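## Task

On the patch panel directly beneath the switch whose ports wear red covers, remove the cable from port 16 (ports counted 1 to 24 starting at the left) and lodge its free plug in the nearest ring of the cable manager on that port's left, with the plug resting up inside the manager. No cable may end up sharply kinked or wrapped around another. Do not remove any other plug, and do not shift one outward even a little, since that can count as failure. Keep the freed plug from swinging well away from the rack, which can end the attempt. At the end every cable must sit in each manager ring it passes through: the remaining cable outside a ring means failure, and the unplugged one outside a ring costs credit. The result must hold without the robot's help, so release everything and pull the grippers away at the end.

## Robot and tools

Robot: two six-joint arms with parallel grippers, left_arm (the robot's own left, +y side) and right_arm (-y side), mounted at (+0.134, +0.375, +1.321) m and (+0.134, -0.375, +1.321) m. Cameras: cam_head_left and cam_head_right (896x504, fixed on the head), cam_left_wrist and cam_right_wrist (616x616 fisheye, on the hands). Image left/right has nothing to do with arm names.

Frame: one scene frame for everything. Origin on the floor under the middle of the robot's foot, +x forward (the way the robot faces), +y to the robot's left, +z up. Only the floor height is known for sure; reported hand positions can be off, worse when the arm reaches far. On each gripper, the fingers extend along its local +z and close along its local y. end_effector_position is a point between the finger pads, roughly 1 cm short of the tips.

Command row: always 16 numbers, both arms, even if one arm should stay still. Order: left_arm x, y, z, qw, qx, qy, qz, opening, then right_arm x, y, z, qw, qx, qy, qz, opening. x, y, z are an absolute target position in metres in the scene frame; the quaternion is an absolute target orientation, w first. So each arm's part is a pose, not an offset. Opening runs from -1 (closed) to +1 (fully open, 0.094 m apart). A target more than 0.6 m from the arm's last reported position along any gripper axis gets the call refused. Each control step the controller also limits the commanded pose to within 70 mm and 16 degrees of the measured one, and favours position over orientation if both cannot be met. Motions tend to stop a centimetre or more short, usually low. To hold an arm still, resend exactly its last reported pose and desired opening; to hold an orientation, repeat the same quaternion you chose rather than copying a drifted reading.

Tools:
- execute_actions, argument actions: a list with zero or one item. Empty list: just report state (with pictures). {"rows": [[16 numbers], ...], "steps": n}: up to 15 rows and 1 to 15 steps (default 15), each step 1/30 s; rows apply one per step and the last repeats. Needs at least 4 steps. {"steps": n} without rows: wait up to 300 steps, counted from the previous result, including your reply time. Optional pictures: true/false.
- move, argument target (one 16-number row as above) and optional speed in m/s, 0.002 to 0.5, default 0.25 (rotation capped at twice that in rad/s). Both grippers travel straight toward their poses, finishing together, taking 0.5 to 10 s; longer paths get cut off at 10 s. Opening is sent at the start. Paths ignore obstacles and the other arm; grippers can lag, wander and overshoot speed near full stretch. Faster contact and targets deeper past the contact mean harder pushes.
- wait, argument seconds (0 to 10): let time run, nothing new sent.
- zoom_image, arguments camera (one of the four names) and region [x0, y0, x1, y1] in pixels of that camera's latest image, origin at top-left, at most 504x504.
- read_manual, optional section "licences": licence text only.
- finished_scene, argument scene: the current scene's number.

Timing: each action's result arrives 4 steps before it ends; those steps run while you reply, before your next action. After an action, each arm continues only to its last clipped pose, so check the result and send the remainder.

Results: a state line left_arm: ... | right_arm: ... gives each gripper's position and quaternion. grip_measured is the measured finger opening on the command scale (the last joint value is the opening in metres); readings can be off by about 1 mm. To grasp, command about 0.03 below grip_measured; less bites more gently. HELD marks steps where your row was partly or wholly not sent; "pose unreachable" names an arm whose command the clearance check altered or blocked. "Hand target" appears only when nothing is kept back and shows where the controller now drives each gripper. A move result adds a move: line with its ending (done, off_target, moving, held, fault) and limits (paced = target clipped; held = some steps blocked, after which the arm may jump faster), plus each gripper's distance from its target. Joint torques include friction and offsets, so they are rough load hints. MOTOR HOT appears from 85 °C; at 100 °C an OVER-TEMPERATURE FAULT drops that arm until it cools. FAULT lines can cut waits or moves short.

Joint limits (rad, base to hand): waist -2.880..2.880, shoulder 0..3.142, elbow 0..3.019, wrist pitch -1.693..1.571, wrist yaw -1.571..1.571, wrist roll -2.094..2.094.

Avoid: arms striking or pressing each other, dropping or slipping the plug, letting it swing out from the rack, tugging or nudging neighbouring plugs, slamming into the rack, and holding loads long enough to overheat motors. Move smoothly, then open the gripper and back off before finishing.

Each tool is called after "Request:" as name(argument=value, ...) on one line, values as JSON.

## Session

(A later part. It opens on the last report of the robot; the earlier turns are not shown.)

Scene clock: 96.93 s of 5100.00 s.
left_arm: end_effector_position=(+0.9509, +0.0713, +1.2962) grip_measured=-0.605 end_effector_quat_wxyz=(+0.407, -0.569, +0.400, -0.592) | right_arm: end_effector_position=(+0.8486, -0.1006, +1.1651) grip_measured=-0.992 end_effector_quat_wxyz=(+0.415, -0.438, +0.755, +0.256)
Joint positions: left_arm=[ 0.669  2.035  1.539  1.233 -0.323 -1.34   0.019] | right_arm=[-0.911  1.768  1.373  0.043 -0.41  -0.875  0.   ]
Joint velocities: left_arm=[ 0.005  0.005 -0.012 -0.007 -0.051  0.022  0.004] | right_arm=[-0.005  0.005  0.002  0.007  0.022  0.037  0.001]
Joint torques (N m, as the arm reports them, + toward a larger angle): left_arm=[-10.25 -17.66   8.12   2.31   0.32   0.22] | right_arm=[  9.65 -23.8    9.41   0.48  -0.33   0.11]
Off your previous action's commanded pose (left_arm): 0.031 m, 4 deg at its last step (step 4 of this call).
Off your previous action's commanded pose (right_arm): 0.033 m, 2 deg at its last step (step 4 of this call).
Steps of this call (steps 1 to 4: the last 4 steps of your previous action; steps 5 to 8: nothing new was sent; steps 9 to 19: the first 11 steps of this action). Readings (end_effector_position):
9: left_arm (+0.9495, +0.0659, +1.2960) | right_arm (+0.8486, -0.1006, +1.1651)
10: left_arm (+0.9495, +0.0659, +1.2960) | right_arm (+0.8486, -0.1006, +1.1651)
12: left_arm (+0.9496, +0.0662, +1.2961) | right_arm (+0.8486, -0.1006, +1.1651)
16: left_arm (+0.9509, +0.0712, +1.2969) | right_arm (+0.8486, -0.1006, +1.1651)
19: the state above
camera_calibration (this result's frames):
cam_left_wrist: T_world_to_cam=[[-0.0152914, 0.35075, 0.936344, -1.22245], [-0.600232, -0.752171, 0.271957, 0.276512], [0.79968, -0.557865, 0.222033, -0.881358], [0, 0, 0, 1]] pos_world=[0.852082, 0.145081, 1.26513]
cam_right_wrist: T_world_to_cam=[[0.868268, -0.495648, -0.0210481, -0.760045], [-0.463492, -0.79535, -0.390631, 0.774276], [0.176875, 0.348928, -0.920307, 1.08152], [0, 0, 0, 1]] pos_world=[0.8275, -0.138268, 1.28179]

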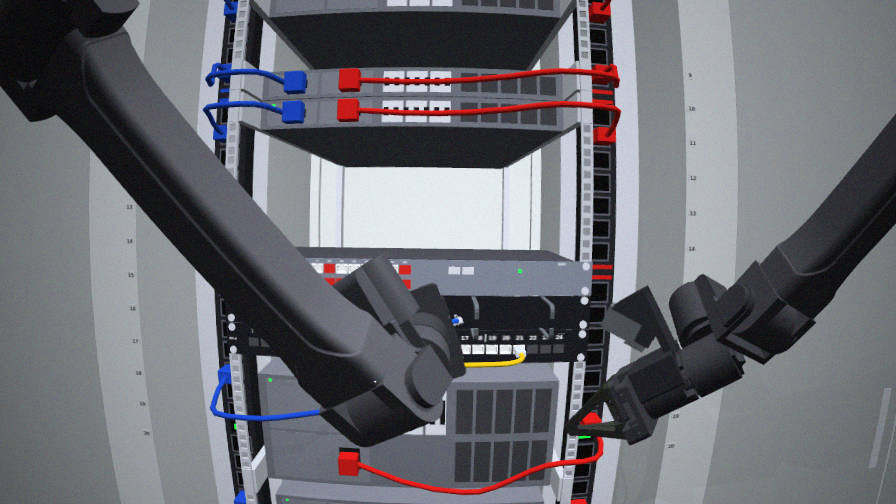

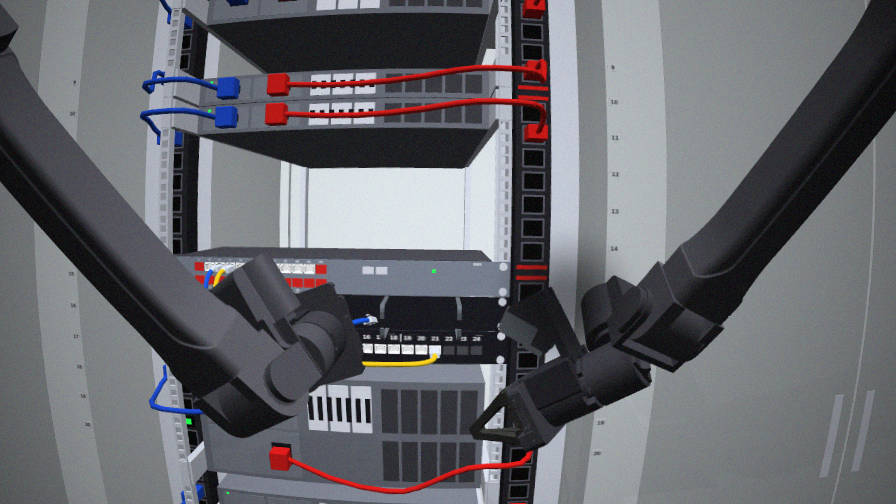

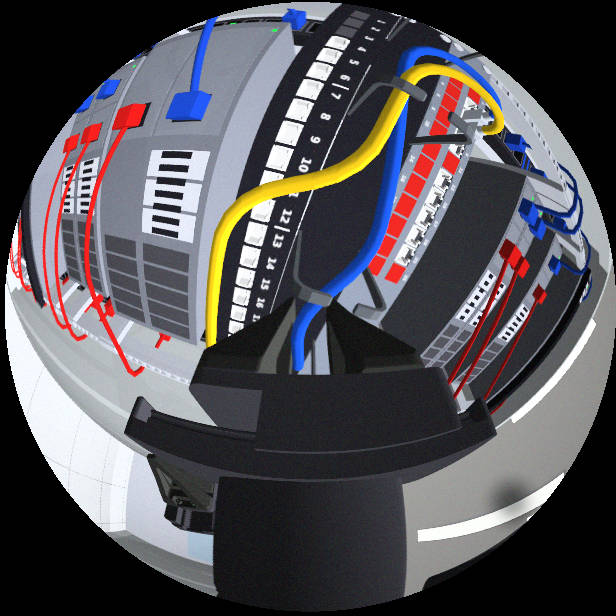

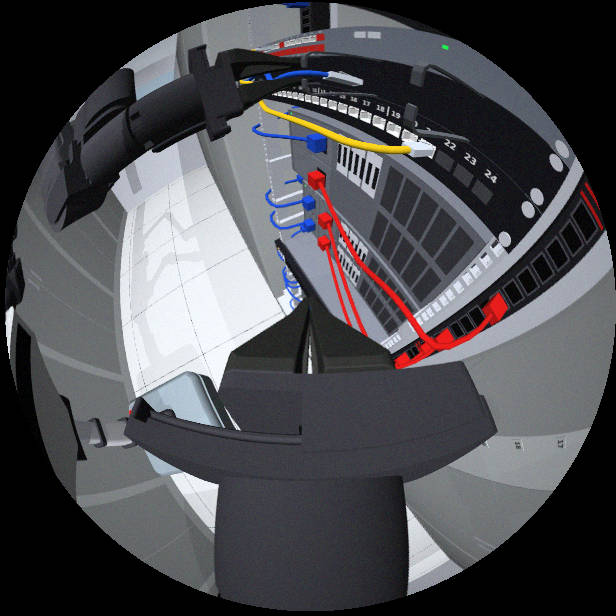

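Request:
execute_actions(actions=[{"rows":[[0.962,0.085,1.288,0.425,-0.57,0.395,-0.59,-0.58,0.87,-0.10,1.19,0.433,-0.433,0.75,0.25,-1],[0.962,0.085,1.288,0.425,-0.57,0.395,-0.59,-0.56,0.87,-0.10,1.19,0.433,-0.433,0.75,0.25,-1],[0.962,0.085,1.288,0.425,-0.57,0.395,-0.59,-0.54,0.87,-0.10,1.19,0.433,-0.433,0.75,0.25,-1],[0.962,0.085,1.288,0.425,-0.57,0.395,-0.59,-0.52,0.87,-0.10,1.19,0.433,-0.433,0.75,0.25,-1],[0.962,0.085,1.288,0.425,-0.57,0.395,-0.59,-0.5,0.87,-0.10,1.19,0.433,-0.433,0.75,0.25,-1],[0.962,0.085,1.288,0.425,-0.57,0.395,-0.59,-0.48,0.87,-0.10,1.19,0.433,-0.433,0.75,0.25,-1],[0.962,0.085,1.288,0.425,-0.57,0.395,-0.59,-0.46,0.87,-0.10,1.19,0.433,-0.433,0.75,0.25,-1],[0.962,0.085,1.288,0.425,-0.57,0.395,-0.59,-0.44,0.87,-0.10,1.19,0.433,-0.433,0.75,0.25,-1],[0.962,0.085,1.288,0.425,-0.57,0.395,-0.59,-0.42,0.87,-0.10,1.19,0.433,-0.433,0.75,0.25,-1],[0.962,0.085,1.288,0.425,-0.57,0.395,-0.59,-0.4,0.87,-0.10,1.19,0.433,-0.433,0.75,0.25,-1]],"steps":15}])

Request:
move(target=[0.86,0.066,1.305,0.407,-0.569,0.4,-0.592,-0.4,0.87,-0.10,1.19,0.433,-0.433,0.75,0.25,-1], speed=0.06)

Request:
move(target=[0.72,0.3,1.3,0.407,-0.569,0.4,-0.592,-0.4,0.78,-0.2,1.19,0.433,-0.433,0.75,0.25,-1])

Request:
zoom_image(camera="cam_head_left", region=[260,250,540,380])

Scene clock: 97.63 s of 5100.00 s.
left_arm: end_effector_position=(+0.9508, +0.0699, +1.2968) grip_measured=-0.405 end_effector_quat_wxyz=(+0.406, -0.566, +0.402, -0.595) | right_arm: end_effector_position=(+0.8486, -0.1006, +1.1651) grip_measured=-0.992 end_effector_quat_wxyz=(+0.415, -0.438, +0.755, +0.256)
Joint positions: left_arm=[ 0.669  2.035  1.539  1.233 -0.314 -1.338  0.028] | right_arm=[-0.911  1.768  1.373  0.043 -0.41  -0.875  0.   ]
Joint velocities: left_arm=[ 0.005 -0.005 -0.007  0.012 -0.007  0.022  0.004] | right_arm=[ 0.015 -0.005 -0.002  0.007 -0.066 -0.037 -0.   ]
Joint torques (N m, as the arm reports them, + toward a larger angle): left_arm=[-10.9  -17.57   7.39   2.19   0.28   0.17] | right_arm=[  9.7  -23.7    9.45   0.47  -0.34   0.09]
Off your previous action's commanded pose (left_arm): 0.026 m, 3 deg at its last step (step 4 of this call).
Off your previous action's commanded pose (right_arm): 0.033 m, 2 deg at its last step (step 4 of this call).
Steps of this call (steps 1 to 4: the last 4 steps of your previous action; steps 5 to 10: nothing new was sent; steps 11 to 21: the first 11 steps of this action). Readings (end_effector_position):
11: left_arm (+0.9509, +0.0710, +1.2965) | right_arm (+0.8486, -0.1006, +1.1651)
12: left_arm (+0.9509, +0.0707, +1.2966) | right_arm (+0.8486, -0.1006, +1.1651)
14: left_arm (+0.9509, +0.0705, +1.2968) | right_arm (+0.8486, -0.1006, +1.1651)
18: left_arm (+0.9509, +0.0702, +1.2970) | right_arm (+0.8486, -0.1006, +1.1651)
21: the state above

Scene clock: 99.73 s of 5100.00 s.
left_arm: end_effector_position=(+0.8601, +0.0625, +1.2871) grip_measured=-0.403 end_effector_quat_wxyz=(+0.401, -0.573, +0.407, -0.588) | right_arm: end_effector_position=(+0.8486, -0.1006, +1.1651) grip_measured=-0.992 end_effector_quat_wxyz=(+0.415, -0.438, +0.755, +0.256)
Joint positions: left_arm=[ 0.611  2.002  1.289  1.443 -0.371 -1.305  0.028] | right_arm=[-0.911  1.768  1.373  0.043 -0.41  -0.875  0.   ]
Joint velocities: left_arm=[ 0.005 -0.024 -0.017 -0.002  0.007  0.037  0.   ] | right_arm=[-0.015 -0.015  0.002  0.007  0.007 -0.022  0.   ]
Joint torques (N m, as the arm reports them, + toward a larger angle): left_arm=[-13.46 -18.56   3.23   2.05   0.44   0.24] | right_arm=[  9.98 -23.66   9.51   0.47  -0.37   0.07]
Hand target (left_arm): +0.860, +0.065, +1.303; -0.407, +0.569, -0.400, +0.592
Hand target (right_arm): +0.870, -0.100, +1.190; +0.433, -0.433, +0.750, +0.250
Off your previous action's commanded pose (left_arm): 0.021 m, 2 deg at its last step (step 4 of this call).
Off your previous action's commanded pose (right_arm): 0.033 m, 2 deg at its last step (step 4 of this call).
Off the commanded pose (left_arm): 0.018 m, 1 deg.
Off the commanded pose (right_arm): 0.033 m, 2 deg.
Kept back: nothing.
move: off_target (left_arm, right_arm)
camera_calibration (this result's frames):
cam_left_wrist: T_world_to_cam=[[0.00702255, 0.348734, 0.937196, -1.23238], [-0.600659, -0.74783, 0.282771, 0.204125], [0.799475, -0.56492, 0.204218, -0.788068], [0, 0, 0, 1]] pos_world=[0.761304, 0.137229, 1.2582]
cam_right_wrist: T_world_to_cam=[[0.868268, -0.495648, -0.0210481, -0.760045], [-0.463492, -0.79535, -0.390631, 0.774276], [0.176875, 0.348928, -0.920307, 1.08152], [0, 0, 0, 1]] pos_world=[0.8275, -0.138268, 1.28179]

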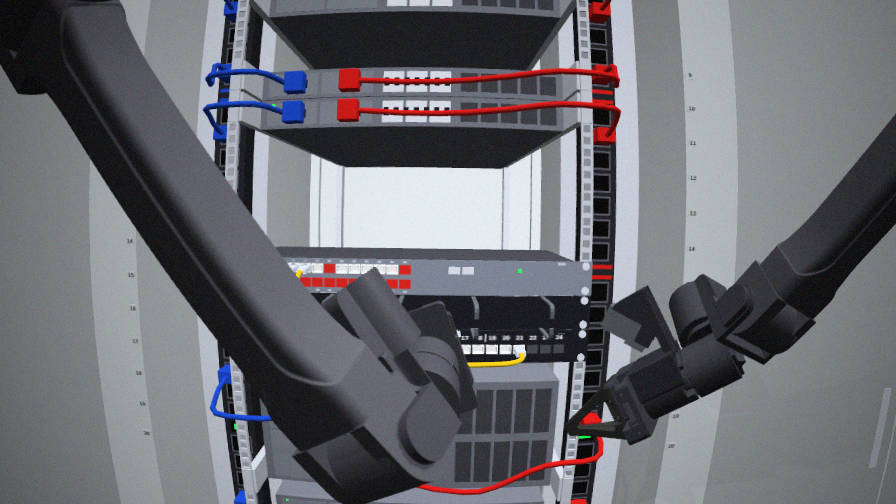

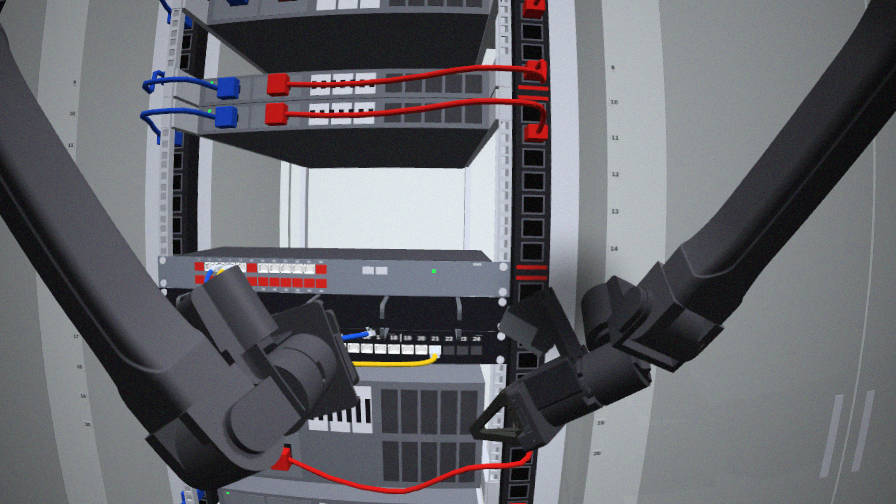

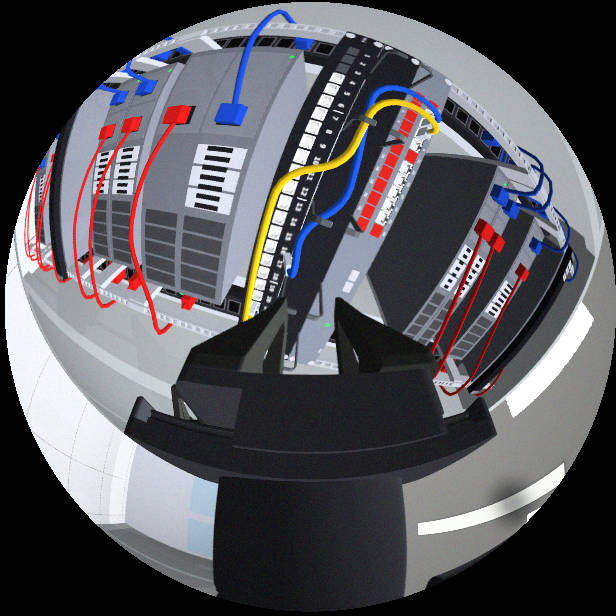

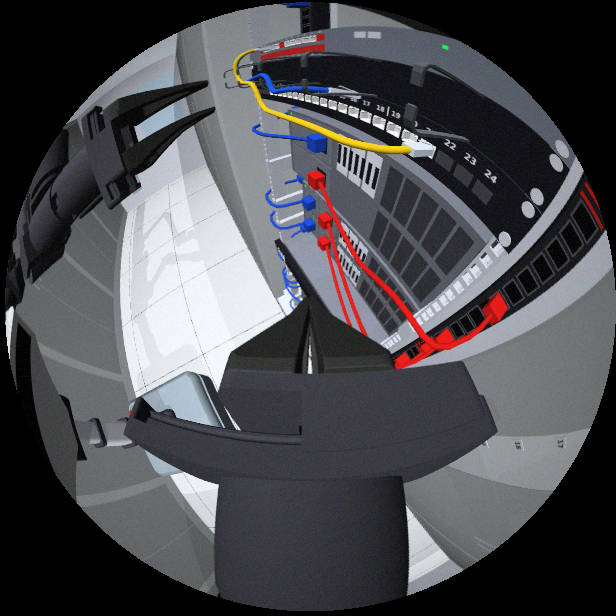

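Scene clock: 101.33 s of 5100.00 s.
left_arm: end_effector_position=(+0.7180, +0.2939, +1.2917) grip_measured=-0.403 end_effector_quat_wxyz=(+0.369, -0.590, +0.449, -0.561) | right_arm: end_effector_position=(+0.7776, -0.1947, +1.1859) grip_measured=-0.992 end_effector_quat_wxyz=(+0.423, -0.429, +0.755, +0.259)
Joint positions: left_arm=[ 0.941  1.54   0.548  1.545 -0.114 -1.519  0.028] | right_arm=[-1.047  1.549  1.061  0.133 -0.547 -0.905  0.   ]
Joint velocities: left_arm=[-0.005  0.005 -0.027  0.002 -0.095  0.066 -0.   ] | right_arm=[-0.034 -0.005 -0.002  0.002  0.022  0.007  0.   ]
Joint torques (N m, as the arm reports them, + toward a larger angle): left_arm=[ -4.72 -12.75   0.76   2.4    0.45  -0.02] | right_arm=[  5.83 -19.86   4.57   1.85  -0.68  -0.1 ]
Hand target (left_arm): +0.718, +0.299, +1.297; -0.370, +0.591, -0.439, +0.567
Hand target (right_arm): +0.781, -0.200, +1.192; +0.433, -0.432, +0.750, +0.250
Off the commanded pose (left_arm): 0.011 m, 8 deg.
Off the commanded pose (right_arm): 0.007 m, 2 deg.
joint sent to its limit (left arm) — the command would take joint 4 (wrist pitch) past its upper limit, so that joint was sent only as far as its limit.
Kept back: nothing.
move: off_target (left_arm)
camera_calibration (this result's frames):
cam_left_wrist: T_world_to_cam=[[0.126821, 0.32449, 0.937349, -1.39546], [-0.60443, -0.723995, 0.332409, 0.222033], [0.786499, -0.608718, 0.104313, -0.393477], [0, 0, 0, 1]] pos_world=[0.620646, 0.374045, 1.27527]
cam_right_wrist: T_world_to_cam=[[0.860734, -0.50832, -0.0273484, -0.733657], [-0.473934, -0.780581, -0.407529, 0.705709], [0.185808, 0.363735, -0.912783, 1.13305], [0, 0, 0, 1]] pos_world=[0.755413, -0.2342, 1.30176]

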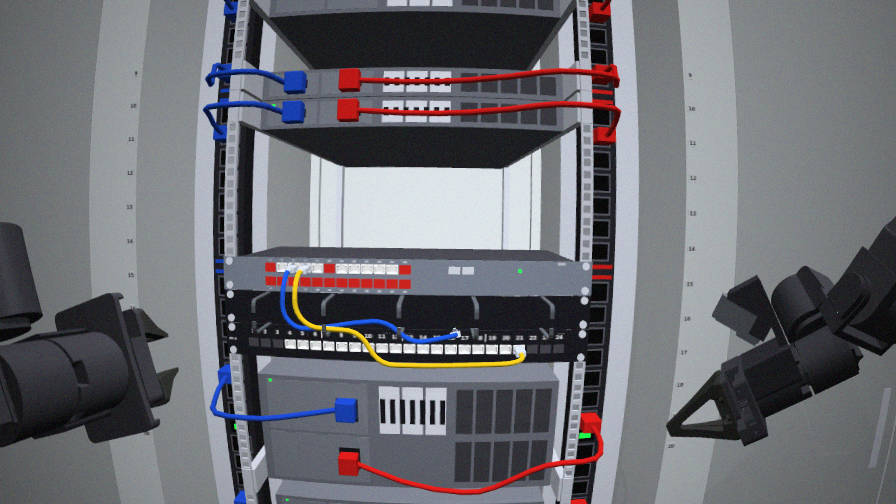

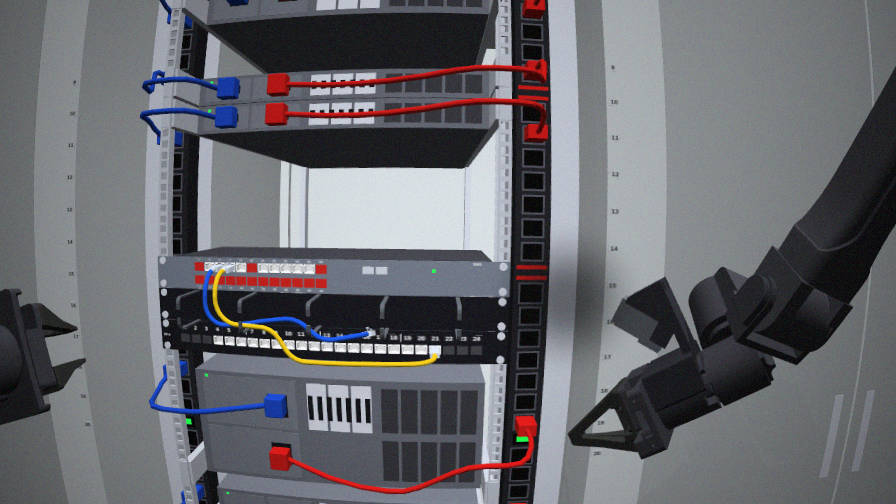

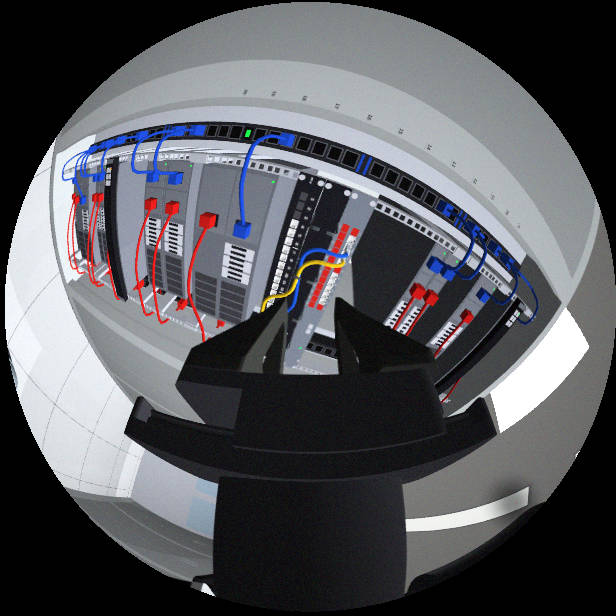

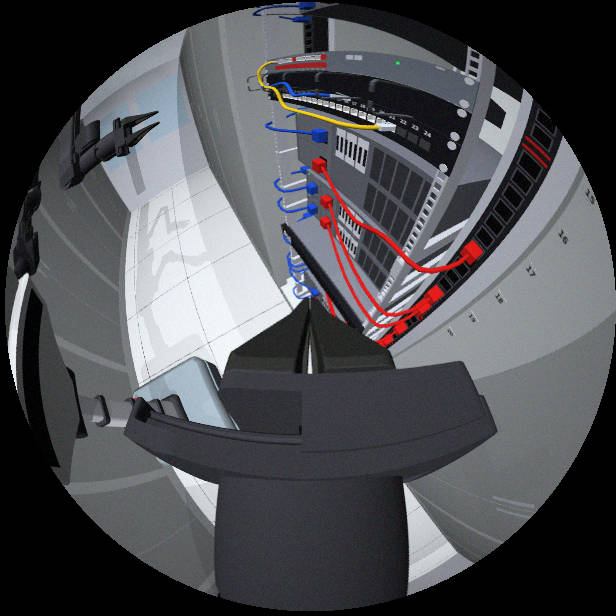

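Region (260, 250, 540, 380) of cam_head_left's 896x504 image, scaled by 1.800, with more detail than that image has; it fills the top 234 rows of this view, and the rest is white.

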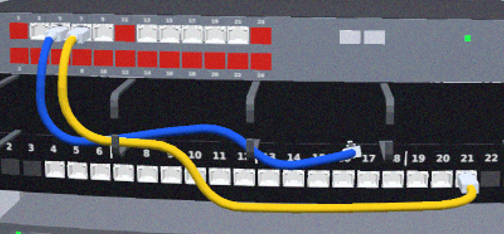

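This is its stable rest, level with the ring arms.

Request:
finished_scene(scene=1)

The scene is finished: the task was done.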